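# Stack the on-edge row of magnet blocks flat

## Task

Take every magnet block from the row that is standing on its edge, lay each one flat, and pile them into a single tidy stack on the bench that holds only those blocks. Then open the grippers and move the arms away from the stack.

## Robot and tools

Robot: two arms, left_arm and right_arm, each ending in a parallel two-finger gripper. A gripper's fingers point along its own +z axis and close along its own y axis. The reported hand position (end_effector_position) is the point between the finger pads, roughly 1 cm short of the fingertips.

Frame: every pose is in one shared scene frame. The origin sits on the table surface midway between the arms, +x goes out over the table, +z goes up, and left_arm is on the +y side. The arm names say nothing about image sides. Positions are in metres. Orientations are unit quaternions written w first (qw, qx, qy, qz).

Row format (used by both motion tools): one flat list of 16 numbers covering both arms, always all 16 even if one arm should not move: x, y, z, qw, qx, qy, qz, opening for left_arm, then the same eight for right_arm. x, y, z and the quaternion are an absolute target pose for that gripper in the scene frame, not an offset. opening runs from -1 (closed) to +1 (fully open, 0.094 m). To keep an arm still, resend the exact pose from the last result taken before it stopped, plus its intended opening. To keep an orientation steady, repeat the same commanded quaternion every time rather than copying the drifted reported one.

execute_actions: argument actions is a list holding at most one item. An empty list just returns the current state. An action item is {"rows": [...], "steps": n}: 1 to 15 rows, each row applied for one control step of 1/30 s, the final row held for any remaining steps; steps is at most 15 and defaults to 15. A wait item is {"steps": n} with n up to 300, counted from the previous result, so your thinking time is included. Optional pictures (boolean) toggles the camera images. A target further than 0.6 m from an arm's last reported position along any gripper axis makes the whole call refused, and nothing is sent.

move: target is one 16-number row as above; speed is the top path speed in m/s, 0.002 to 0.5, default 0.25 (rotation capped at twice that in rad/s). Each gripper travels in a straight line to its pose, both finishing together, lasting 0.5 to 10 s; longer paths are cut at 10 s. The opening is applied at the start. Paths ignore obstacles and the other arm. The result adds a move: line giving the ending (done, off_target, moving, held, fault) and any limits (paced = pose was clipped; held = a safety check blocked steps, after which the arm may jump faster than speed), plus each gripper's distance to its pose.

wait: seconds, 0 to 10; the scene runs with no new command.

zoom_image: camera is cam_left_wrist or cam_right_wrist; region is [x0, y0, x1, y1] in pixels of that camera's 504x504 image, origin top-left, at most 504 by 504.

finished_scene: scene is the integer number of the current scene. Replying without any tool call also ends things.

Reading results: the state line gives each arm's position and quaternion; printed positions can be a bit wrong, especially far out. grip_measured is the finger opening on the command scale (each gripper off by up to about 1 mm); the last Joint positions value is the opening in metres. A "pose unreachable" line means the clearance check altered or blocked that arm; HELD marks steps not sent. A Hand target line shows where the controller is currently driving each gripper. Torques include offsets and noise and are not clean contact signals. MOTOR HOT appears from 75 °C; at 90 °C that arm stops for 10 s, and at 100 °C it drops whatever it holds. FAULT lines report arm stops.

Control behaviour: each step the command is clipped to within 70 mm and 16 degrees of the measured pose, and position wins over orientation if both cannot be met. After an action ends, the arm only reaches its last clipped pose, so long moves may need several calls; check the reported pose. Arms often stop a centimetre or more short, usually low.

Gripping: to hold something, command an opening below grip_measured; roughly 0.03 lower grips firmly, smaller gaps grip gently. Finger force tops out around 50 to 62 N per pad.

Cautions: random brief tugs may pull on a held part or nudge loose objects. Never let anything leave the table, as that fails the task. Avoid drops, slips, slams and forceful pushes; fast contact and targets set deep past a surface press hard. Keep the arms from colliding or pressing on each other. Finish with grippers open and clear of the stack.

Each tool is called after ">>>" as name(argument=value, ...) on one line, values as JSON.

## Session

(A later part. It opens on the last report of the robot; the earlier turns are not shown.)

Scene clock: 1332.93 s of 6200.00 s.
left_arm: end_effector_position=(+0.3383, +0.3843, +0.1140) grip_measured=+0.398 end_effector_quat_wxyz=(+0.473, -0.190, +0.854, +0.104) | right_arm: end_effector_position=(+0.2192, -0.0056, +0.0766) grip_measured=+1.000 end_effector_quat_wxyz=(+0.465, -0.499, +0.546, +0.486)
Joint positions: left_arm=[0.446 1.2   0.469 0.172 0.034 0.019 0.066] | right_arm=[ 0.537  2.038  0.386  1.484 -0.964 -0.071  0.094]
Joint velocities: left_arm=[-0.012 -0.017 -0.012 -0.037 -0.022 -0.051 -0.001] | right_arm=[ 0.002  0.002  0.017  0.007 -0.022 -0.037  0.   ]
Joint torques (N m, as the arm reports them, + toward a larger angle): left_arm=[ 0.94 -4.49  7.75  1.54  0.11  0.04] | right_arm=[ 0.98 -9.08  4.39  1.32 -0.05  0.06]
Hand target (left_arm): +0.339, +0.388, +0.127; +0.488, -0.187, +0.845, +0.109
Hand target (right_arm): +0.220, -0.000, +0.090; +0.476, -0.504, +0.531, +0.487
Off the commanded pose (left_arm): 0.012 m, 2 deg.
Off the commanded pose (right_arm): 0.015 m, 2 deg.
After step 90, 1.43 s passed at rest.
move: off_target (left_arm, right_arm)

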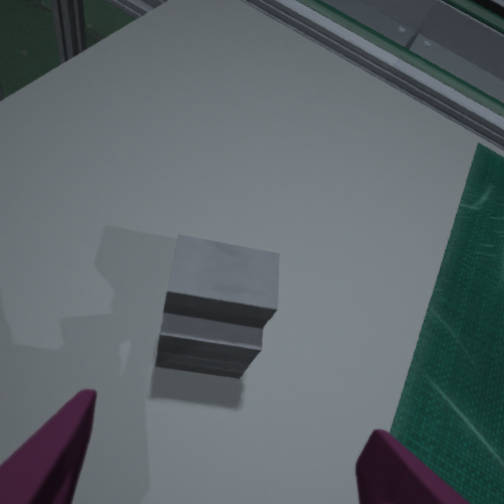

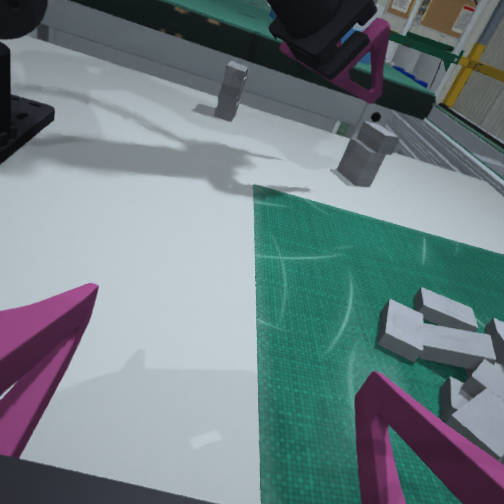

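>>> move(target=[0.335,0.388,0.125,0,0.5373,0.8434,0,0.6,0.22,0.0,0.09,0.476,-0.504,0.531,0.487,1], speed=0.3)

>>> move(target=[0.392,0.410,0.118,0,0.5373,0.8434,0,0.6,0.22,0.0,0.09,0.476,-0.504,0.531,0.487,1], speed=0.1)

Scene clock: 1353.23 s of 6200.00 s.
left_arm: end_effector_position=(+0.3297, +0.3889, +0.1188) grip_measured=+0.598 end_effector_quat_wxyz=(-0.007, +0.532, +0.847, +0.000) | right_arm: end_effector_position=(+0.2192, -0.0056, +0.0766) grip_measured=+1.000 end_effector_quat_wxyz=(+0.465, -0.499, +0.546, +0.486)
Joint positions: left_arm=[ 0.446  1.885  1.635 -1.328 -0.013  1.596  0.075] | right_arm=[ 0.537  2.038  0.386  1.484 -0.964 -0.071  0.094]
Joint velocities: left_arm=[ 0.017  0.012  0.002 -0.022  0.007 -0.022 -0.001] | right_arm=[-0.022  0.017 -0.017  0.037  0.007  0.007  0.   ]
Joint torques (N m, as the arm reports them, + toward a larger angle): left_arm=[-0.99 -7.81  8.36  0.05 -0.02  0.03] | right_arm=[ 0.98 -9.12  4.48  1.33 -0.07  0.06]
Hand target (left_arm): +0.333, +0.387, +0.126; -0.006, +0.539, +0.842, +0.004
Hand target (right_arm): +0.220, -0.000, +0.090; +0.476, -0.504, +0.531, +0.487
Off the commanded pose (left_arm): 0.008 m, 1 deg.
Off the commanded pose (right_arm): 0.015 m, 2 deg.
After step 90, 13.67 s passed at rest.
move: off_target (right_arm)

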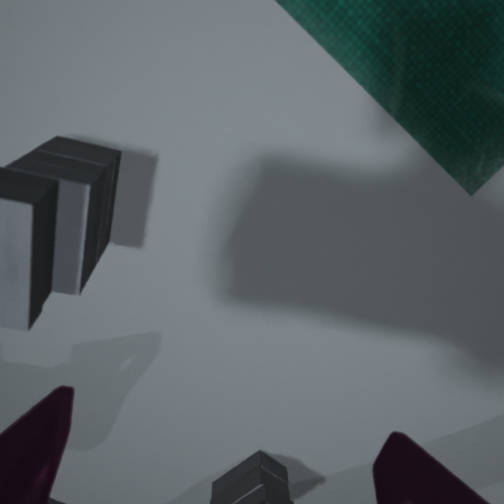

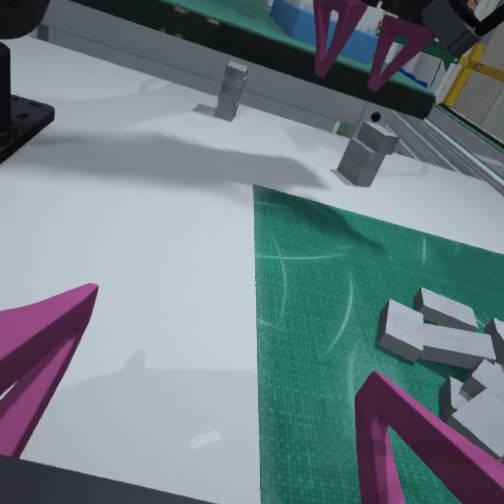

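Scene clock: 1354.40 s of 6200.00 s.
left_arm: end_effector_position=(+0.3871, +0.4152, +0.1085) grip_measured=+0.598 end_effector_quat_wxyz=(-0.009, +0.535, +0.845, -0.002) | right_arm: end_effector_position=(+0.2192, -0.0056, +0.0766) grip_measured=+1.000 end_effector_quat_wxyz=(+0.465, -0.499, +0.546, +0.486)
Joint positions: left_arm=[ 0.439  2.159  1.992 -1.416 -0.013  1.596  0.075] | right_arm=[ 0.537  2.038  0.386  1.484 -0.964 -0.071  0.094]
Joint velocities: left_arm=[-0.002  0.007 -0.017  0.022  0.022  0.081 -0.   ] | right_arm=[-0.012 -0.017  0.002  0.022 -0.051 -0.081  0.   ]
Joint torques (N m, as the arm reports them, + toward a larger angle): left_arm=[ -0.94 -10.32   8.44   0.03   0.13  -0.07] | right_arm=[ 1.05 -9.06  4.37  1.32 -0.05  0.04]
Hand target (left_arm): +0.391, +0.410, +0.117; +0.000, +0.537, +0.843, +0.000
Hand target (right_arm): +0.220, -0.000, +0.090; +0.476, -0.504, +0.531, +0.487
Off the commanded pose (left_arm): 0.012 m, 1 deg.
Off the commanded pose (right_arm): 0.015 m, 2 deg.
move: off_target (left_arm, right_arm)

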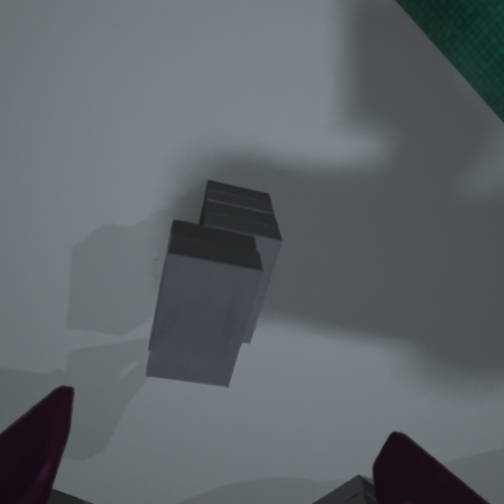

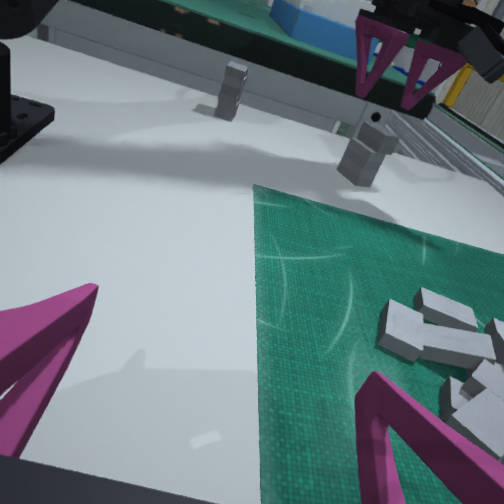

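>>> move(target=[0.392,0.410,0.07,0,0.5373,0.8434,0,0.6,0.22,0.0,0.09,0.476,-0.504,0.531,0.487,1], speed=0.05)

>>> zoom_image(camera="cam_right_wrist", region=[310,70,450,210])

Scene clock: 1364.03 s of 6200.00 s.
left_arm: end_effector_position=(+0.3862, +0.4148, +0.0698) grip_measured=+0.598 end_effector_quat_wxyz=(-0.009, +0.535, +0.845, -0.003) | right_arm: end_effector_position=(+0.2192, -0.0056, +0.0766) grip_measured=+1.000 end_effector_quat_wxyz=(+0.465, -0.499, +0.546, +0.486)
Joint positions: left_arm=[ 0.439  2.159  1.839 -1.266 -0.013  1.596  0.075] | right_arm=[ 0.537  2.038  0.386  1.484 -0.964 -0.071  0.094]
Joint velocities: left_arm=[-0.017 -0.022  0.002 -0.007 -0.081  0.022 -0.   ] | right_arm=[-0.012 -0.022  0.007 -0.007 -0.007 -0.022  0.   ]
Joint torques (N m, as the arm reports them, + toward a larger angle): left_arm=[ -1.02 -10.34   5.73   0.37   0.11  -0.07] | right_arm=[ 1.09 -9.03  4.43  1.33 -0.05  0.08]
Hand target (left_arm): +0.392, +0.410, +0.070; -0.000, +0.537, +0.843, -0.000
Hand target (right_arm): +0.220, -0.000, +0.090; +0.476, -0.504, +0.531, +0.487
Off the commanded pose (left_arm): 0.008 m, 1 deg.
Off the commanded pose (right_arm): 0.015 m, 2 deg.
After step 90, 5.37 s passed at rest.
move: off_target (right_arm)

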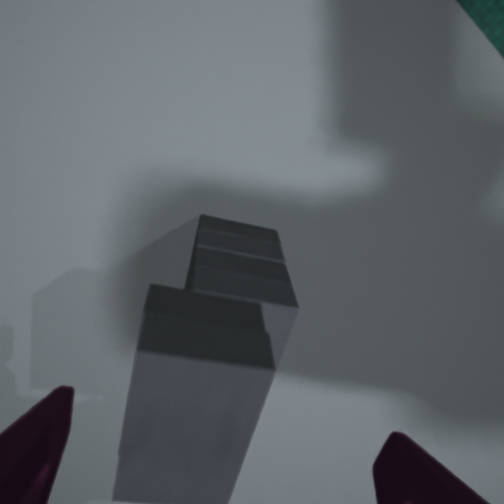

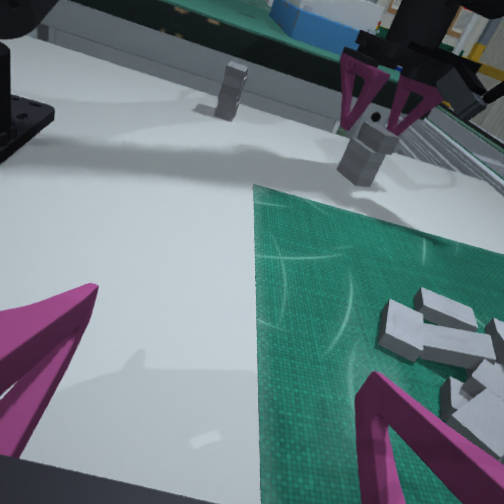

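Region (310, 70, 450, 210) of cam_right_wrist's 504x504 image, scaled by 3.600, with more detail than that image has.

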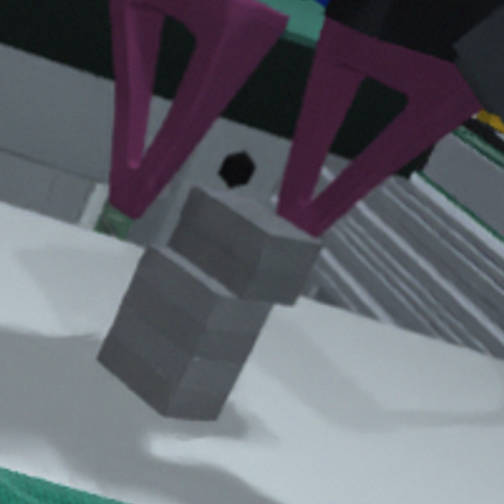

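>>> move(target=[0.393,0.410,0.03,0,0.5373,0.8434,0,0.6,0.22,0.0,0.09,0.476,-0.504,0.531,0.487,1], speed=0.04)

>>> zoom_image(camera="cam_right_wrist", region=[310,70,450,210])

Scene clock: 1372.53 s of 6200.00 s.
left_arm: end_effector_position=(+0.3870, +0.4152, +0.0295) grip_measured=+0.598 end_effector_quat_wxyz=(-0.010, +0.535, +0.845, -0.003) | right_arm: end_effector_position=(+0.2192, -0.0056, +0.0766) grip_measured=+1.000 end_effector_quat_wxyz=(+0.465, -0.499, +0.546, +0.486)
Joint positions: left_arm=[ 0.439  2.188  1.725 -1.122 -0.013  1.596  0.075] | right_arm=[ 0.537  2.038  0.386  1.484 -0.964 -0.071  0.094]
Joint velocities: left_arm=[-0.007 -0.002 -0.007 -0.007 -0.051  0.051 -0.001] | right_arm=[-0.002  0.002 -0.007 -0.037 -0.037  0.051  0.   ]
Joint torques (N m, as the arm reports them, + toward a larger angle): left_arm=[ -1.13 -10.47   5.54   0.34   0.12  -0.1 ] | right_arm=[ 1.02 -9.01  4.34  1.32 -0.04  0.06]
Hand target (left_arm): +0.393, +0.410, +0.030; +0.000, +0.537, +0.843, +0.000
Hand target (right_arm): +0.220, -0.000, +0.090; +0.476, -0.504, +0.531, +0.487
Off the commanded pose (left_arm): 0.008 m, 1 deg.
Off the commanded pose (right_arm): 0.015 m, 2 deg.
After step 90, 4.10 s passed at rest.
move: off_target (right_arm)

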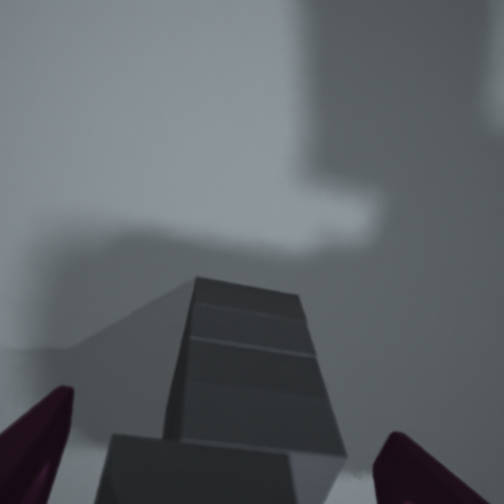

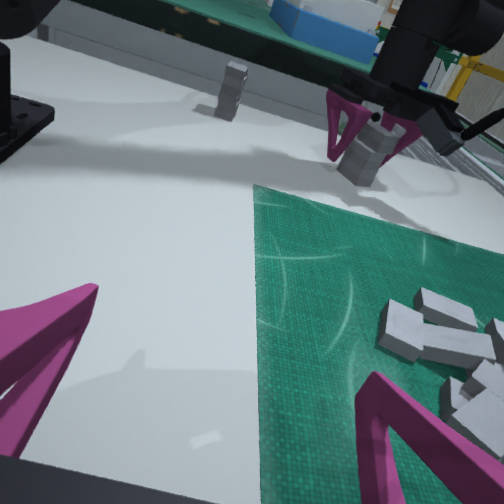

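Region (310, 70, 450, 210) of cam_right_wrist's 504x504 image, scaled by 3.600, with more detail than that image has.

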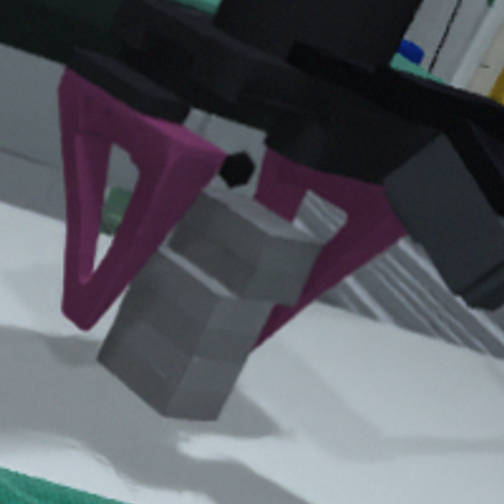

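>>> move(target=[0.394,0.410,0.012,0,0.5373,0.8434,0,0.6,0.22,0.0,0.09,0.476,-0.504,0.531,0.487,1], speed=0.03)

>>> zoom_image(camera="cam_right_wrist", region=[310,70,450,210])

Scene clock: 1376.83 s of 6200.00 s.
left_arm: end_effector_position=(+0.3884, +0.4159, +0.0128) grip_measured=+0.598 end_effector_quat_wxyz=(-0.009, +0.534, +0.845, -0.002) | right_arm: end_effector_position=(+0.2192, -0.0056, +0.0766) grip_measured=+1.000 end_effector_quat_wxyz=(+0.465, -0.499, +0.546, +0.486)
Joint positions: left_arm=[ 0.439  2.208  1.688 -1.062 -0.013  1.595  0.075] | right_arm=[ 0.537  2.038  0.386  1.484 -0.964 -0.071  0.094]
Joint velocities: left_arm=[ 0.012 -0.032  0.002 -0.022 -0.022  0.022 -0.002] | right_arm=[-0.037  0.002  0.002 -0.007  0.022  0.051  0.   ]
Joint torques (N m, as the arm reports them, + toward a larger angle): left_arm=[ -1.15 -10.42   5.28   0.33   0.12  -0.06] | right_arm=[ 1.03 -9.09  4.36  1.31 -0.04  0.06]
Hand target (left_arm): +0.394, +0.410, +0.012; -0.000, +0.537, +0.843, -0.000
Hand target (right_arm): +0.220, -0.000, +0.090; +0.476, -0.504, +0.531, +0.487
Off the commanded pose (left_arm): 0.008 m, 1 deg.
Off the commanded pose (right_arm): 0.015 m, 2 deg.
After step 90, 0.30 s passed at rest.
move: off_target (right_arm)

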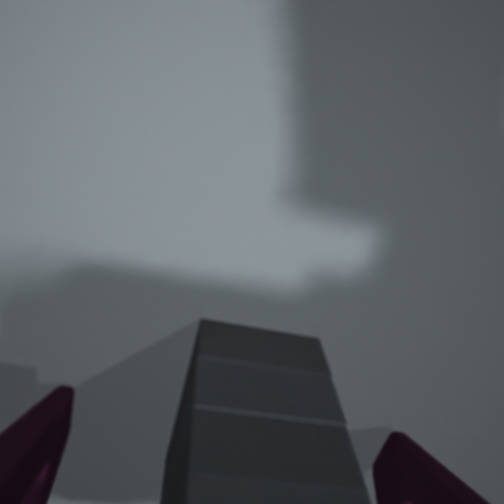

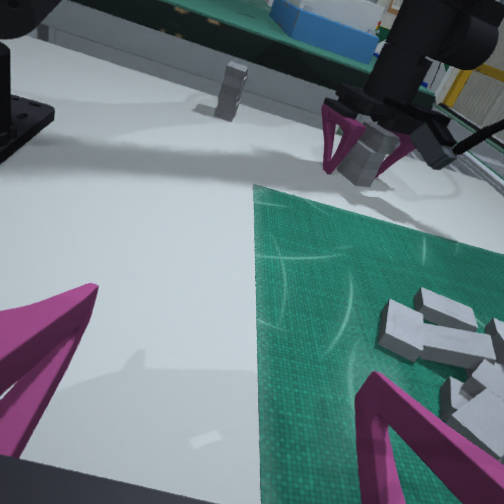

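Region (310, 70, 450, 210) of cam_right_wrist's 504x504 image, scaled by 3.600, with more detail than that image has.

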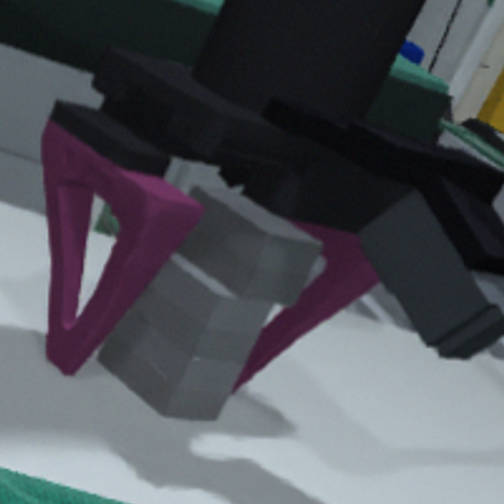

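>>> execute_actions(actions=[{"rows":[[0.394,0.410,0.013,0,0.5373,0.8434,0,0.54,0.22,0.0,0.09,0.476,-0.504,0.531,0.487,1],[0.394,0.410,0.013,0,0.5373,0.8434,0,0.48,0.22,0.0,0.09,0.476,-0.504,0.531,0.487,1],[0.394,0.410,0.013,0,0.5373,0.8434,0,0.42,0.22,0.0,0.09,0.476,-0.504,0.531,0.487,1],[0.394,0.410,0.013,0,0.5373,0.8434,0,0.36,0.22,0.0,0.09,0.476,-0.504,0.531,0.487,1],[0.394,0.410,0.013,0,0.5373,0.8434,0,0.30,0.22,0.0,0.09,0.476,-0.504,0.531,0.487,1],[0.394,0.410,0.013,0,0.5373,0.8434,0,0.25,0.22,0.0,0.09,0.476,-0.504,0.531,0.487,1],[0.394,0.410,0.013,0,0.5373,0.8434,0,0.20,0.22,0.0,0.09,0.476,-0.504,0.531,0.487,1],[0.394,0.410,0.013,0,0.5373,0.8434,0,0.15,0.22,0.0,0.09,0.476,-0.504,0.531,0.487,1],[0.394,0.410,0.013,0,0.5373,0.8434,0,0.10,0.22,0.0,0.09,0.476,-0.504,0.531,0.487,1],[0.394,0.410,0.013,0,0.5373,0.8434,0,0.06,0.22,0.0,0.09,0.476,-0.504,0.531,0.487,1],[0.394,0.410,0.013,0,0.5373,0.8434,0,0.02,0.22,0.0,0.09,0.476,-0.504,0.531,0.487,1],[0.394,0.410,0.013,0,0.5373,0.8434,0,-0.02,0.22,0.0,0.09,0.476,-0.504,0.531,0.487,1],[0.394,0.410,0.013,0,0.5373,0.8434,0,-0.06,0.22,0.0,0.09,0.476,-0.504,0.531,0.487,1],[0.394,0.410,0.013,0,0.5373,0.8434,0,-0.10,0.22,0.0,0.09,0.476,-0.504,0.531,0.487,1],[0.394,0.410,0.013,0,0.5373,0.8434,0,-0.14,0.22,0.0,0.09,0.476,-0.504,0.531,0.487,1]],"steps":15}])

>>> zoom_image(camera="cam_right_wrist", region=[310,70,450,210])

Scene clock: 1387.10 s of 6200.00 s.
left_arm: end_effector_position=(+0.3890, +0.4162, +0.0128) grip_measured=-0.121 end_effector_quat_wxyz=(-0.008, +0.534, +0.846, -0.000) | right_arm: end_effector_position=(+0.2192, -0.0056, +0.0766) grip_measured=+1.000 end_effector_quat_wxyz=(+0.465, -0.499, +0.546, +0.486)
Joint positions: left_arm=[ 0.439  2.208  1.688 -1.06  -0.013  1.595  0.041] | right_arm=[ 0.537  2.038  0.386  1.484 -0.964 -0.071  0.094]
Joint velocities: left_arm=[ 0.002  0.002 -0.002  0.007 -0.037  0.051 -0.033] | right_arm=[0.012 0.002 0.007 0.022 0.037 0.007 0.   ]
Joint torques (N m, as the arm reports them, + toward a larger angle): left_arm=[ -1.19 -10.45   5.52   0.29   0.1   -0.1 ] | right_arm=[ 1.   -9.04  4.34  1.33 -0.07  0.05]
Hand target (left_arm): +0.394, +0.410, +0.013; -0.000, +0.537, +0.843, -0.000
Hand target (right_arm): +0.220, -0.000, +0.090; +0.476, -0.504, +0.531, +0.487
Off the commanded pose (left_arm): 0.008 m, 1 deg.
Off the commanded pose (right_arm): 0.015 m, 2 deg.
Steps of this call (steps 1 to 90: nothing new was sent; then 6.77 s passed at rest; steps 91 to 105: all 15 steps of this action). Readings (end_effector_position):
91: left_arm (+0.3887, +0.4161, +0.0128) | right_arm (+0.2192, -0.0056, +0.0766)
92: left_arm (+0.3887, +0.4161, +0.0128) | right_arm (+0.2192, -0.0056, +0.0766)
94: left_arm (+0.3887, +0.4161, +0.0128) | right_arm (+0.2192, -0.0056, +0.0766)
98: left_arm (+0.3887, +0.4161, +0.0128) | right_arm (+0.2192, -0.0056, +0.0766)
105: the state above

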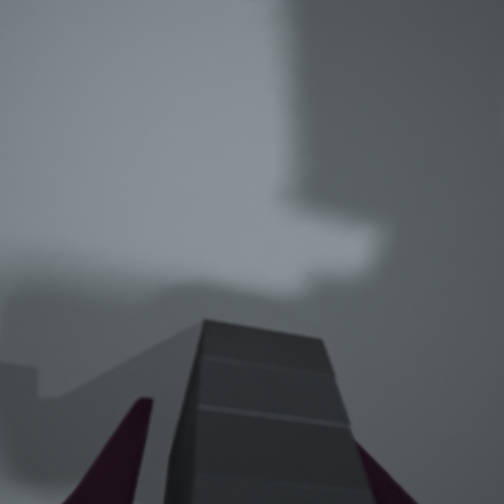

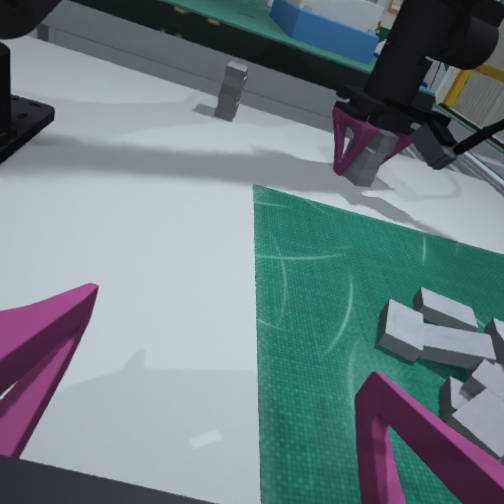

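Region (310, 70, 450, 210) of cam_right_wrist's 504x504 image, scaled by 3.600, with more detail than that image has.

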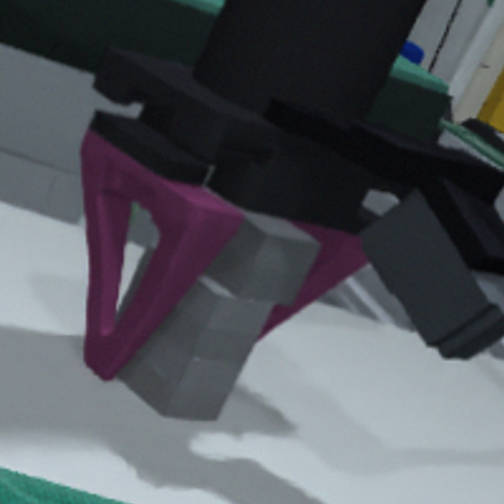

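>>> execute_actions(actions=[{"rows":[[0.394,0.410,0.013,0,0.5373,0.8434,0,-0.17,0.22,0.0,0.09,0.476,-0.504,0.531,0.487,1],[0.394,0.410,0.013,0,0.5373,0.8434,0,-0.20,0.22,0.0,0.09,0.476,-0.504,0.531,0.487,1],[0.394,0.410,0.013,0,0.5373,0.8434,0,-0.23,0.22,0.0,0.09,0.476,-0.504,0.531,0.487,1],[0.394,0.410,0.013,0,0.5373,0.8434,0,-0.26,0.22,0.0,0.09,0.476,-0.504,0.531,0.487,1],[0.394,0.410,0.013,0,0.5373,0.8434,0,-0.29,0.22,0.0,0.09,0.476,-0.504,0.531,0.487,1],[0.394,0.410,0.013,0,0.5373,0.8434,0,-0.32,0.22,0.0,0.09,0.476,-0.504,0.531,0.487,1],[0.394,0.410,0.013,0,0.5373,0.8434,0,-0.35,0.22,0.0,0.09,0.476,-0.504,0.531,0.487,1],[0.394,0.410,0.013,0,0.5373,0.8434,0,-0.37,0.22,0.0,0.09,0.476,-0.504,0.531,0.487,1],[0.394,0.410,0.013,0,0.5373,0.8434,0,-0.39,0.22,0.0,0.09,0.476,-0.504,0.531,0.487,1],[0.394,0.410,0.013,0,0.5373,0.8434,0,-0.41,0.22,0.0,0.09,0.476,-0.504,0.531,0.487,1],[0.394,0.410,0.013,0,0.5373,0.8434,0,-0.43,0.22,0.0,0.09,0.476,-0.504,0.531,0.487,1],[0.394,0.410,0.013,0,0.5373,0.8434,0,-0.45,0.22,0.0,0.09,0.476,-0.504,0.531,0.487,1],[0.394,0.410,0.013,0,0.5373,0.8434,0,-0.465,0.22,0.0,0.09,0.476,-0.504,0.531,0.487,1],[0.394,0.410,0.013,0,0.5373,0.8434,0,-0.48,0.22,0.0,0.09,0.476,-0.504,0.531,0.487,1]],"steps":15}])

>>> zoom_image(camera="cam_right_wrist", region=[310,70,450,210])

Scene clock: 1396.90 s of 6200.00 s.
left_arm: end_effector_position=(+0.3900, +0.4167, +0.0127) grip_measured=-0.464 end_effector_quat_wxyz=(-0.007, +0.534, +0.846, +0.001) | right_arm: end_effector_position=(+0.2192, -0.0056, +0.0766) grip_measured=+1.000 end_effector_quat_wxyz=(+0.465, -0.499, +0.546, +0.486)
Joint positions: left_arm=[ 0.439  2.208  1.688 -1.055 -0.013  1.595  0.025] | right_arm=[ 0.537  2.038  0.386  1.484 -0.964 -0.071  0.094]
Joint velocities: left_arm=[ 0.002  0.002  0.002 -0.037 -0.037  0.022 -0.001] | right_arm=[ 0.012  0.012  0.007 -0.051  0.007  0.051  0.   ]
Joint torques (N m, as the arm reports them, + toward a larger angle): left_arm=[ -1.21 -10.5    5.56   0.28   0.11  -0.1 ] | right_arm=[ 1.01 -8.97  4.42  1.3  -0.05  0.07]
Hand target (left_arm): +0.394, +0.410, +0.013; -0.000, +0.537, +0.843, -0.000
Hand target (right_arm): +0.220, -0.000, +0.090; +0.476, -0.504, +0.531, +0.487
Off the commanded pose (left_arm): 0.008 m, 1 deg.
Off the commanded pose (right_arm): 0.015 m, 2 deg.
Steps of this call (steps 1 to 90: nothing new was sent; then 6.30 s passed at rest; steps 91 to 105: all 15 steps of this action). Readings (end_effector_position):
91: left_arm (+0.3893, +0.4164, +0.0127) | right_arm (+0.2192, -0.0056, +0.0766)
92: left_arm (+0.3894, +0.4164, +0.0127) | right_arm (+0.2192, -0.0056, +0.0766)
94: left_arm (+0.3896, +0.4165, +0.0127) | right_arm (+0.2192, -0.0056, +0.0766)
98: left_arm (+0.3898, +0.4166, +0.0127) | right_arm (+0.2192, -0.0056, +0.0766)
105: the state above

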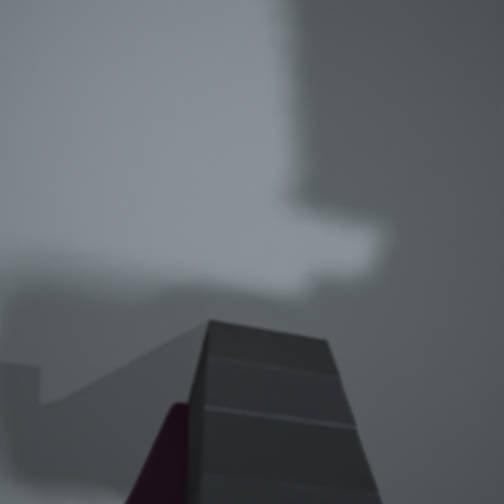

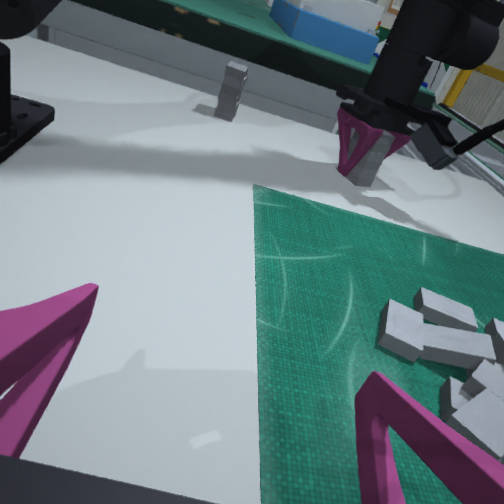

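Region (310, 70, 450, 210) of cam_right_wrist's 504x504 image, scaled by 3.600, with more detail than that image has.

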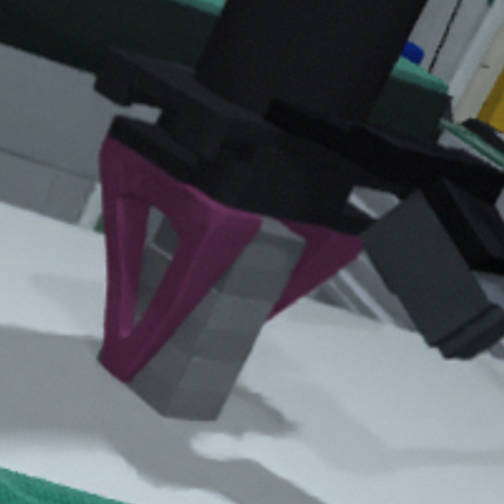

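>>> execute_actions(actions=[{"rows":[[0.394,0.410,0.013,0,0.5373,0.8434,0,-0.45,0.22,0.0,0.09,0.476,-0.504,0.531,0.487,1],[0.394,0.410,0.013,0,0.5373,0.8434,0,-0.42,0.22,0.0,0.09,0.476,-0.504,0.531,0.487,1],[0.394,0.410,0.013,0,0.5373,0.8434,0,-0.38,0.22,0.0,0.09,0.476,-0.504,0.531,0.487,1],[0.394,0.410,0.013,0,0.5373,0.8434,0,-0.3,0.22,0.0,0.09,0.476,-0.504,0.531,0.487,1],[0.394,0.410,0.013,0,0.5373,0.8434,0,-0.2,0.22,0.0,0.09,0.476,-0.504,0.531,0.487,1],[0.394,0.410,0.013,0,0.5373,0.8434,0,-0.05,0.22,0.0,0.09,0.476,-0.504,0.531,0.487,1],[0.394,0.410,0.013,0,0.5373,0.8434,0,0.1,0.22,0.0,0.09,0.476,-0.504,0.531,0.487,1],[0.394,0.410,0.013,0,0.5373,0.8434,0,0.25,0.22,0.0,0.09,0.476,-0.504,0.531,0.487,1],[0.394,0.410,0.013,0,0.5373,0.8434,0,0.4,0.22,0.0,0.09,0.476,-0.504,0.531,0.487,1]],"steps":14}], pictures=false)

>>> move(target=[0.392,0.410,0.125,0,0.5373,0.8434,0,0.4,0.22,0.0,0.09,0.476,-0.504,0.531,0.487,1], speed=0.08)

>>> zoom_image(camera="cam_right_wrist", region=[320,90,440,210])

Scene clock: 1404.43 s of 6200.00 s.
left_arm: end_effector_position=(+0.3900, +0.4167, +0.0127) grip_measured=+0.397 end_effector_quat_wxyz=(-0.007, +0.534, +0.846, +0.001) | right_arm: end_effector_position=(+0.2192, -0.0056, +0.0766) grip_measured=+1.000 end_effector_quat_wxyz=(+0.465, -0.499, +0.546, +0.486)
Joint positions: left_arm=[ 0.439  2.208  1.688 -1.055 -0.013  1.594  0.066] | right_arm=[ 0.537  2.038  0.386  1.484 -0.964 -0.071  0.094]
Joint velocities: left_arm=[-0.007 -0.002 -0.002 -0.037  0.007 -0.022 -0.001] | right_arm=[ 0.012  0.007 -0.032 -0.037 -0.037 -0.037  0.   ]
Joint torques (N m, as the arm reports them, + toward a larger angle): left_arm=[ -1.21 -10.53   5.47   0.26   0.12  -0.08] | right_arm=[ 1.01 -9.01  4.38  1.33 -0.05  0.05]
Hand target (left_arm): +0.394, +0.410, +0.013; -0.000, +0.537, +0.843, -0.000
Hand target (right_arm): +0.220, -0.000, +0.090; +0.476, -0.504, +0.531, +0.487
Off the commanded pose (left_arm): 0.008 m, 1 deg.
Off the commanded pose (right_arm): 0.015 m, 2 deg.
Steps of this call (steps 1 to 90: nothing new was sent; then 4.07 s passed at rest; steps 91 to 104: all 14 steps of this action). Readings (end_effector_position):
91: left_arm (+0.3900, +0.4167, +0.0127) | right_arm (+0.2192, -0.0056, +0.0766)
92: left_arm (+0.3900, +0.4167, +0.0127) | right_arm (+0.2192, -0.0056, +0.0766)
94: left_arm (+0.3900, +0.4167, +0.0127) | right_arm (+0.2192, -0.0056, +0.0766)
98: left_arm (+0.3900, +0.4167, +0.0127) | right_arm (+0.2192, -0.0056, +0.0766)
104: the state above

Scene clock: 1406.63 s of 6200.00 s.
left_arm: end_effector_position=(+0.3874, +0.4154, +0.1079) grip_measured=+0.398 end_effector_quat_wxyz=(-0.014, +0.534, +0.845, -0.011) | right_arm: end_effector_position=(+0.2192, -0.0056, +0.0766) grip_measured=+1.000 end_effector_quat_wxyz=(+0.465, -0.499, +0.546, +0.486)
Joint positions: left_arm=[ 0.439  2.186  2.033 -1.451 -0.013  1.594  0.066] | right_arm=[ 0.537  2.038  0.386  1.484 -0.964 -0.071  0.094]
Joint velocities: left_arm=[ 0.002 -0.012  0.002 -0.037 -0.037 -0.007  0.   ] | right_arm=[-0.002 -0.007 -0.022 -0.037  0.007  0.022  0.   ]
Joint torques (N m, as the arm reports them, + toward a larger angle): left_arm=[ -1.05 -12.34   8.12   0.04   0.12  -0.05] | right_arm=[ 1.02 -9.11  4.37  1.32 -0.07  0.08]
Hand target (left_arm): +0.391, +0.410, +0.125; +0.000, +0.537, +0.843, +0.000
Hand target (right_arm): +0.220, -0.000, +0.090; +0.476, -0.504, +0.531, +0.487
Off the commanded pose (left_arm): 0.019 m, 2 deg.
Off the commanded pose (right_arm): 0.015 m, 2 deg.
move: off_target (left_arm, right_arm)

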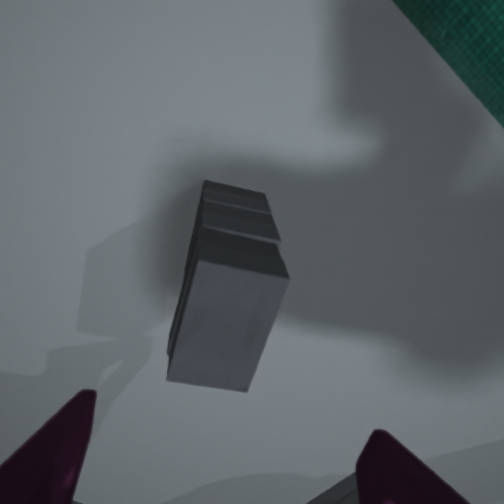

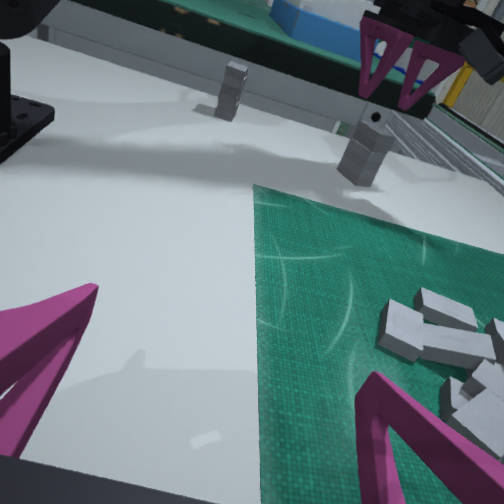

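Region (320, 90, 440, 210) of cam_right_wrist's 504x504 image, scaled by 4.200, with more detail than that image has.

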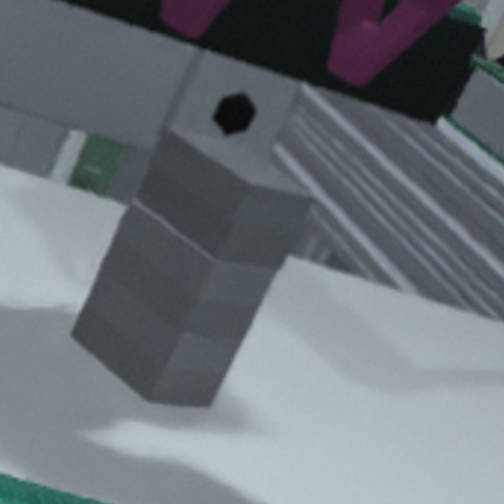

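>>> zoom_image(camera="cam_left_wrist", region=[150,160,320,330])

Region (150, 160, 320, 330) of cam_left_wrist's 504x504 image, scaled by 2.965, with more detail than that image has.

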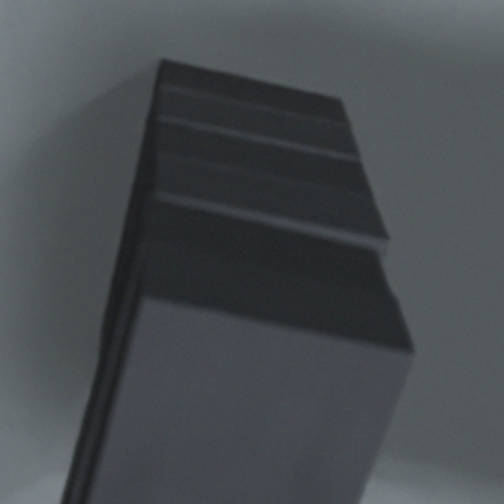

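>>> move(target=[0.392,0.412,0.125,0,-0.2164,0.9763,0,0.6,0.22,0.0,0.09,0.476,-0.504,0.531,0.487,1], speed=0.4)

Scene clock: 1422.33 s of 6200.00 s.
left_arm: end_effector_position=(+0.3856, +0.4127, +0.1080) grip_measured=+0.598 end_effector_quat_wxyz=(-0.022, -0.215, +0.976, -0.003) | right_arm: end_effector_position=(+0.2192, -0.0056, +0.0766) grip_measured=+1.000 end_effector_quat_wxyz=(+0.465, -0.499, +0.546, +0.486)
Joint positions: left_arm=[ 0.439  2.186  2.033 -1.462 -0.004  0.034  0.075] | right_arm=[ 0.537  2.038  0.386  1.484 -0.964 -0.071  0.094]
Joint velocities: left_arm=[ 0.002  0.012  0.002  0.081 -0.051 -0.037  0.001] | right_arm=[-0.022 -0.012  0.002  0.037  0.051  0.007  0.   ]
Joint torques (N m, as the arm reports them, + toward a larger angle): left_arm=[ -0.6  -11.9    8.88   0.07   0.05  -0.1 ] | right_arm=[ 0.98 -9.1   4.47  1.33 -0.05  0.07]
Hand target (left_arm): +0.392, +0.412, +0.125; +0.000, -0.216, +0.976, -0.000
Hand target (right_arm): +0.220, -0.000, +0.090; +0.476, -0.504, +0.531, +0.487
Off the commanded pose (left_arm): 0.018 m, 3 deg.
Off the commanded pose (right_arm): 0.015 m, 2 deg.
After step 90, 10.07 s passed at rest.
move: off_target (left_arm, right_arm)

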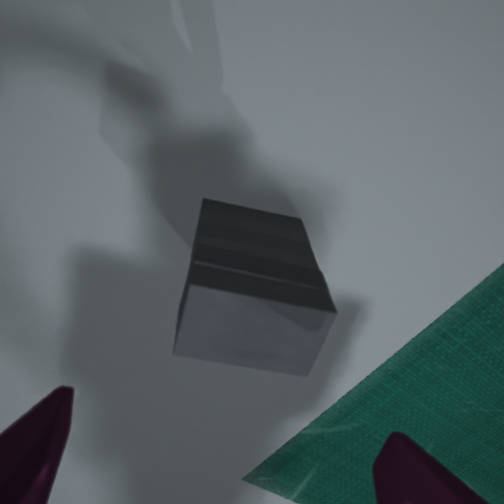

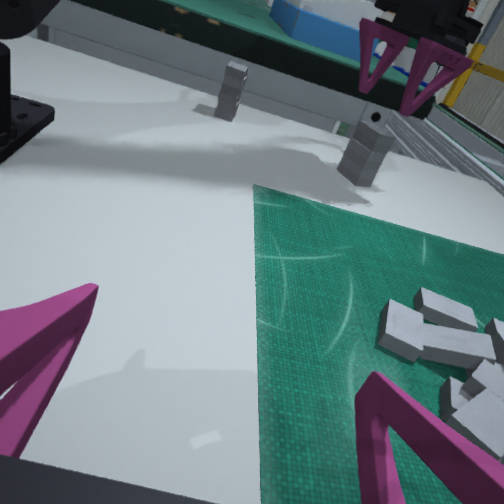

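>>> move(target=[0.397,0.4085,0.078,0,-0.2164,0.9763,0,0.6,0.22,0.0,0.09,0.476,-0.504,0.531,0.487,1], speed=0.06)

Scene clock: 1429.83 s of 6200.00 s.
left_arm: end_effector_position=(+0.3898, +0.4106, +0.0725) grip_measured=+0.598 end_effector_quat_wxyz=(-0.018, -0.219, +0.976, -0.002) | right_arm: end_effector_position=(+0.2192, -0.0056, +0.0766) grip_measured=+1.000 end_effector_quat_wxyz=(+0.465, -0.499, +0.546, +0.486)
Joint positions: left_arm=[ 0.43   2.186  1.893 -1.313 -0.004  0.018  0.075] | right_arm=[ 0.537  2.038  0.386  1.484 -0.964 -0.071  0.094]
Joint velocities: left_arm=[-0.002 -0.017  0.007 -0.022  0.007 -0.007 -0.   ] | right_arm=[-0.017  0.007 -0.007 -0.022 -0.007  0.007  0.   ]
Joint torques (N m, as the arm reports them, + toward a larger angle): left_arm=[ -0.99 -11.42   5.85   0.41   0.03  -0.1 ] | right_arm=[ 0.96 -9.16  4.35  1.32 -0.04  0.04]
Hand target (left_arm): +0.397, +0.408, +0.078; -0.000, -0.217, +0.976, -0.000
Hand target (right_arm): +0.220, -0.000, +0.090; +0.476, -0.504, +0.531, +0.487
Off the commanded pose (left_arm): 0.009 m, 2 deg.
Off the commanded pose (right_arm): 0.015 m, 2 deg.
After step 90, 3.43 s passed at rest.
move: off_target (right_arm)

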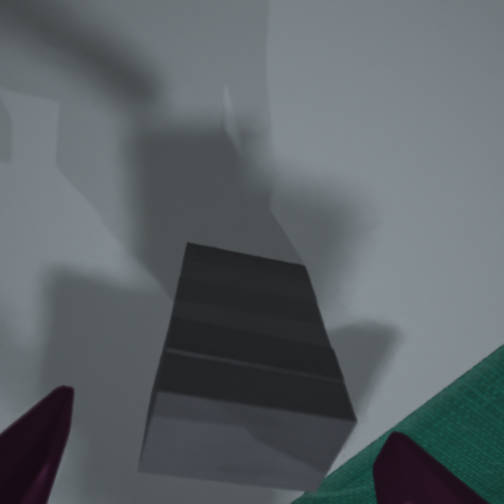

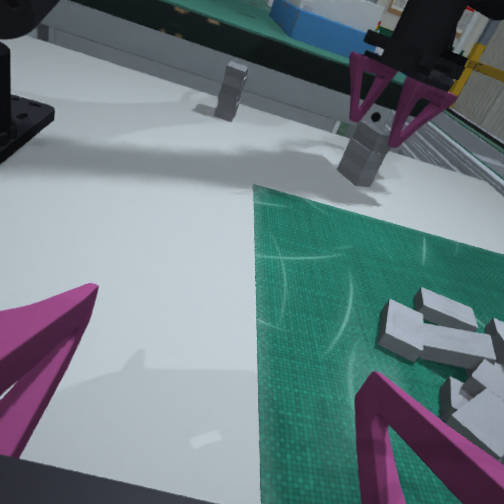

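>>> move(target=[0.398,0.408,0.012,0,-0.2164,0.9763,0,0.6,0.22,0.0,0.09,0.476,-0.504,0.531,0.487,1], speed=0.04)

>>> zoom_image(camera="cam_right_wrist", region=[310,70,450,210])

Scene clock: 1439.63 s of 6200.00 s.
left_arm: end_effector_position=(+0.3900, +0.4101, +0.0122) grip_measured=+0.598 end_effector_quat_wxyz=(-0.014, -0.220, +0.975, -0.001) | right_arm: end_effector_position=(+0.2192, -0.0056, +0.0766) grip_measured=+1.000 end_effector_quat_wxyz=(+0.465, -0.499, +0.546, +0.486)
Joint positions: left_arm=[ 0.429  2.22   1.705 -1.085 -0.004  0.015  0.075] | right_arm=[ 0.537  2.038  0.386  1.484 -0.964 -0.071  0.094]
Joint velocities: left_arm=[ 0.007 -0.012 -0.017 -0.022  0.007 -0.037 -0.   ] | right_arm=[-0.017  0.017 -0.007  0.007  0.007  0.081  0.   ]
Joint torques (N m, as the arm reports them, + toward a larger angle): left_arm=[ -1.12 -10.46   5.35   0.52   0.05  -0.04] | right_arm=[ 1.07 -9.01  4.33  1.31 -0.06  0.03]
Hand target (left_arm): +0.398, +0.408, +0.012; -0.000, -0.217, +0.976, -0.000
Hand target (right_arm): +0.220, -0.000, +0.090; +0.476, -0.504, +0.531, +0.487
Off the commanded pose (left_arm): 0.008 m, 2 deg.
Off the commanded pose (right_arm): 0.015 m, 2 deg.
After step 90, 4.93 s passed at rest.
move: off_target (right_arm)

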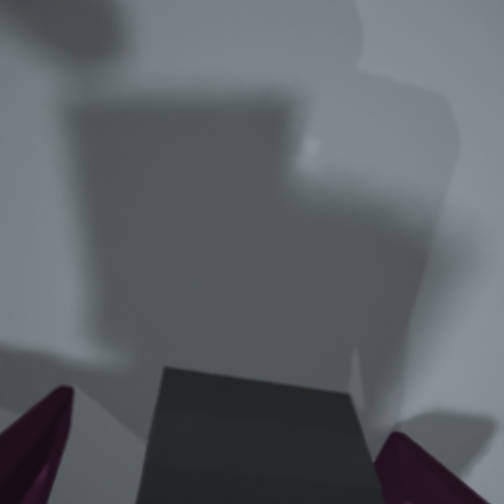

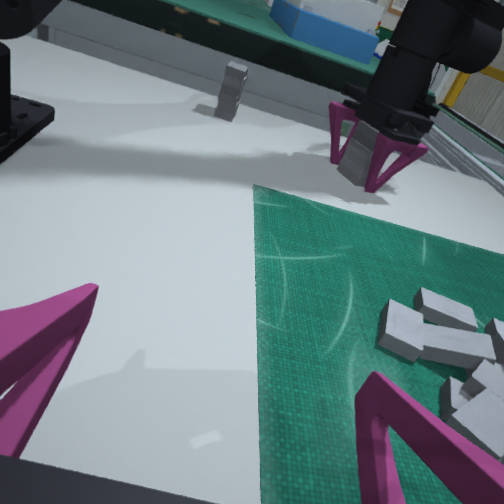

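Region (310, 70, 450, 210) of cam_right_wrist's 504x504 image, scaled by 3.600, with more detail than that image has.

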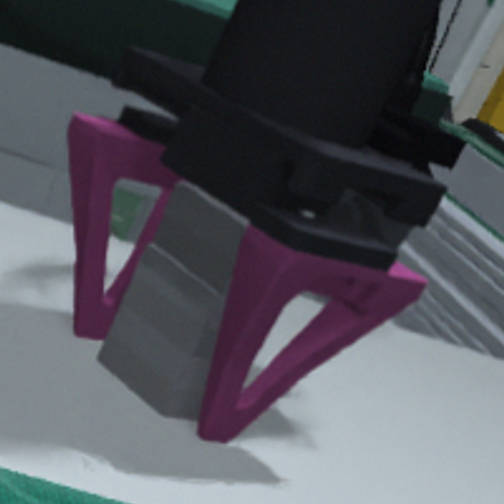

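>>> execute_actions(actions=[{"rows":[[0.398,0.407,0.013,0,-0.2164,0.9763,0,0.54,0.22,0.0,0.09,0.476,-0.504,0.531,0.487,1],[0.398,0.406,0.013,0,-0.2164,0.9763,0,0.48,0.22,0.0,0.09,0.476,-0.504,0.531,0.487,1],[0.398,0.406,0.013,0,-0.2164,0.9763,0,0.42,0.22,0.0,0.09,0.476,-0.504,0.531,0.487,1],[0.398,0.406,0.013,0,-0.2164,0.9763,0,0.36,0.22,0.0,0.09,0.476,-0.504,0.531,0.487,1],[0.398,0.406,0.013,0,-0.2164,0.9763,0,0.30,0.22,0.0,0.09,0.476,-0.504,0.531,0.487,1],[0.398,0.406,0.013,0,-0.2164,0.9763,0,0.24,0.22,0.0,0.09,0.476,-0.504,0.531,0.487,1],[0.398,0.406,0.013,0,-0.2164,0.9763,0,0.19,0.22,0.0,0.09,0.476,-0.504,0.531,0.487,1],[0.398,0.406,0.013,0,-0.2164,0.9763,0,0.14,0.22,0.0,0.09,0.476,-0.504,0.531,0.487,1],[0.398,0.406,0.013,0,-0.2164,0.9763,0,0.10,0.22,0.0,0.09,0.476,-0.504,0.531,0.487,1],[0.398,0.406,0.013,0,-0.2164,0.9763,0,0.06,0.22,0.0,0.09,0.476,-0.504,0.531,0.487,1],[0.398,0.406,0.013,0,-0.2164,0.9763,0,0.03,0.22,0.0,0.09,0.476,-0.504,0.531,0.487,1],[0.398,0.406,0.013,0,-0.2164,0.9763,0,0.0,0.22,0.0,0.09,0.476,-0.504,0.531,0.487,1],[0.398,0.406,0.013,0,-0.2164,0.9763,0,-0.03,0.22,0.0,0.09,0.476,-0.504,0.531,0.487,1],[0.398,0.406,0.013,0,-0.2164,0.9763,0,-0.05,0.22,0.0,0.09,0.476,-0.504,0.531,0.487,1]],"steps":15}], pictures=false)

>>> execute_actions(actions=[{"rows":[[0.398,0.406,0.013,0,-0.2164,0.9763,0,-0.065,0.22,0.0,0.09,0.476,-0.504,0.531,0.487,1],[0.398,0.406,0.013,0,-0.2164,0.9763,0,-0.08,0.22,0.0,0.09,0.476,-0.504,0.531,0.487,1],[0.398,0.406,0.013,0,-0.2164,0.9763,0,-0.09,0.22,0.0,0.09,0.476,-0.504,0.531,0.487,1],[0.398,0.406,0.013,0,-0.2164,0.9763,0,-0.10,0.22,0.0,0.09,0.476,-0.504,0.531,0.487,1],[0.398,0.406,0.013,0,-0.2164,0.9763,0,-0.11,0.22,0.0,0.09,0.476,-0.504,0.531,0.487,1],[0.398,0.406,0.013,0,-0.2164,0.9763,0,-0.12,0.22,0.0,0.09,0.476,-0.504,0.531,0.487,1],[0.398,0.406,0.013,0,-0.2164,0.9763,0,-0.13,0.22,0.0,0.09,0.476,-0.504,0.531,0.487,1],[0.398,0.406,0.013,0,-0.2164,0.9763,0,-0.14,0.22,0.0,0.09,0.476,-0.504,0.531,0.487,1]],"steps":13}])

>>> zoom_image(camera="cam_right_wrist", region=[310,70,450,210])

Scene clock: 1455.23 s of 6200.00 s.
left_arm: end_effector_position=(+0.3920, +0.4102, +0.0121) grip_measured=-0.045 end_effector_quat_wxyz=(-0.010, -0.220, +0.975, -0.001) | right_arm: end_effector_position=(+0.2192, -0.0056, +0.0766) grip_measured=+1.000 end_effector_quat_wxyz=(+0.465, -0.499, +0.546, +0.486)
Joint positions: left_arm=[ 0.427  2.22   1.705 -1.077 -0.003  0.012  0.045] | right_arm=[ 0.537  2.038  0.386  1.484 -0.964 -0.071  0.094]
Joint velocities: left_arm=[-0.042 -0.007 -0.002  0.007  0.066 -0.022 -0.005] | right_arm=[ 0.002 -0.002 -0.002 -0.007 -0.066  0.051  0.   ]
Joint torques (N m, as the arm reports them, + toward a larger angle): left_arm=[ -1.12 -10.94   5.03   0.43   0.03  -0.06] | right_arm=[ 1.01 -9.05  4.34  1.35 -0.06  0.07]
Hand target (left_arm): +0.398, +0.406, +0.013; -0.000, -0.216, +0.976, -0.000
Hand target (right_arm): +0.220, -0.000, +0.090; +0.476, -0.504, +0.531, +0.487
Off the commanded pose (left_arm): 0.007 m, 1 deg.
Off the commanded pose (right_arm): 0.015 m, 2 deg.
Steps of this call (steps 1 to 90: nothing new was sent; then 12.10 s passed at rest; steps 91 to 105: all 15 steps of this action). Readings (end_effector_position):
91: left_arm (+0.3901, +0.4101, +0.0122) | right_arm (+0.2192, -0.0056, +0.0766)
92: left_arm (+0.3903, +0.4102, +0.0122) | right_arm (+0.2192, -0.0056, +0.0766)
94: left_arm (+0.3907, +0.4104, +0.0122) | right_arm (+0.2192, -0.0056, +0.0766)
98: left_arm (+0.3912, +0.4107, +0.0122) | right_arm (+0.2192, -0.0056, +0.0766)
105: the state above

Scene clock: 1455.67 s of 6200.00 s.
left_arm: end_effector_position=(+0.3925, +0.4095, +0.0121) grip_measured=-0.108 end_effector_quat_wxyz=(-0.010, -0.220, +0.975, -0.001) | right_arm: end_effector_position=(+0.2192, -0.0056, +0.0766) grip_measured=+1.000 end_effector_quat_wxyz=(+0.465, -0.499, +0.546, +0.486)
Joint positions: left_arm=[ 0.425  2.22   1.705 -1.077 -0.003  0.011  0.042] | right_arm=[ 0.537  2.038  0.386  1.484 -0.964 -0.071  0.094]
Joint velocities: left_arm=[-0.017 -0.017  0.002 -0.051  0.022 -0.007 -0.001] | right_arm=[-0.007  0.007  0.002 -0.051 -0.037 -0.051  0.   ]
Joint torques (N m, as the arm reports them, + toward a larger angle): left_arm=[ -1.13 -10.95   5.09   0.41   0.05  -0.08] | right_arm=[ 1.08 -8.98  4.4   1.33 -0.03  0.08]
Hand target (left_arm): +0.398, +0.406, +0.013; -0.000, -0.216, +0.976, -0.000
Hand target (right_arm): +0.220, -0.000, +0.090; +0.476, -0.504, +0.531, +0.487
Off the commanded pose (left_arm): 0.007 m, 1 deg.
Off the commanded pose (right_arm): 0.015 m, 2 deg.
Steps of this call (steps 1 to 13: all 13 steps of this action). Readings (end_effector_position):
1: left_arm (+0.3922, +0.4098, +0.0121) | right_arm (+0.2192, -0.0056, +0.0766)
2: left_arm (+0.3923, +0.4096, +0.0121) | right_arm (+0.2192, -0.0056, +0.0766)
4: left_arm (+0.3924, +0.4094, +0.0121) | right_arm (+0.2192, -0.0056, +0.0766)
8: left_arm (+0.3925, +0.4095, +0.0121) | right_arm (+0.2192, -0.0056, +0.0766)
13: the state above

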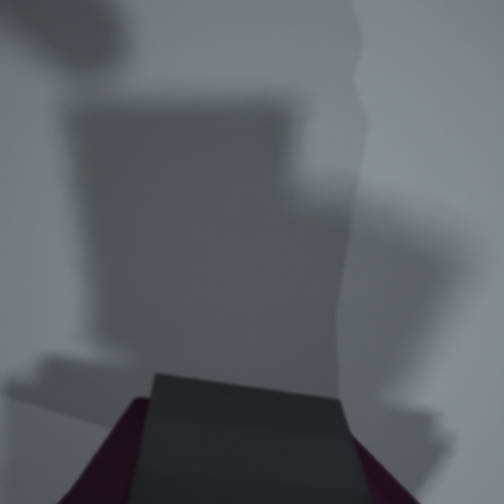

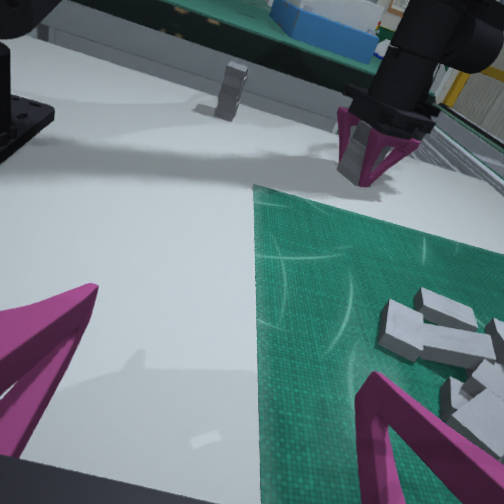

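Region (310, 70, 450, 210) of cam_right_wrist's 504x504 image, scaled by 3.600, with more detail than that image has.

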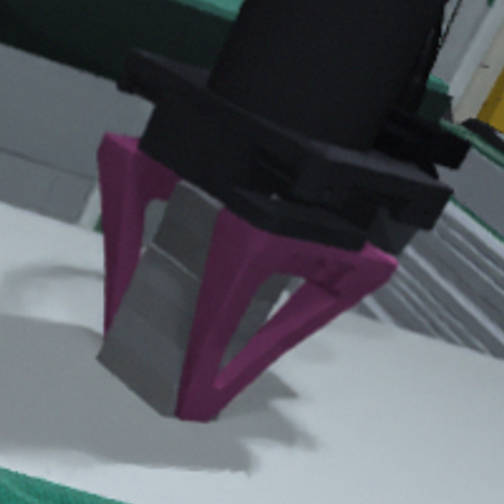

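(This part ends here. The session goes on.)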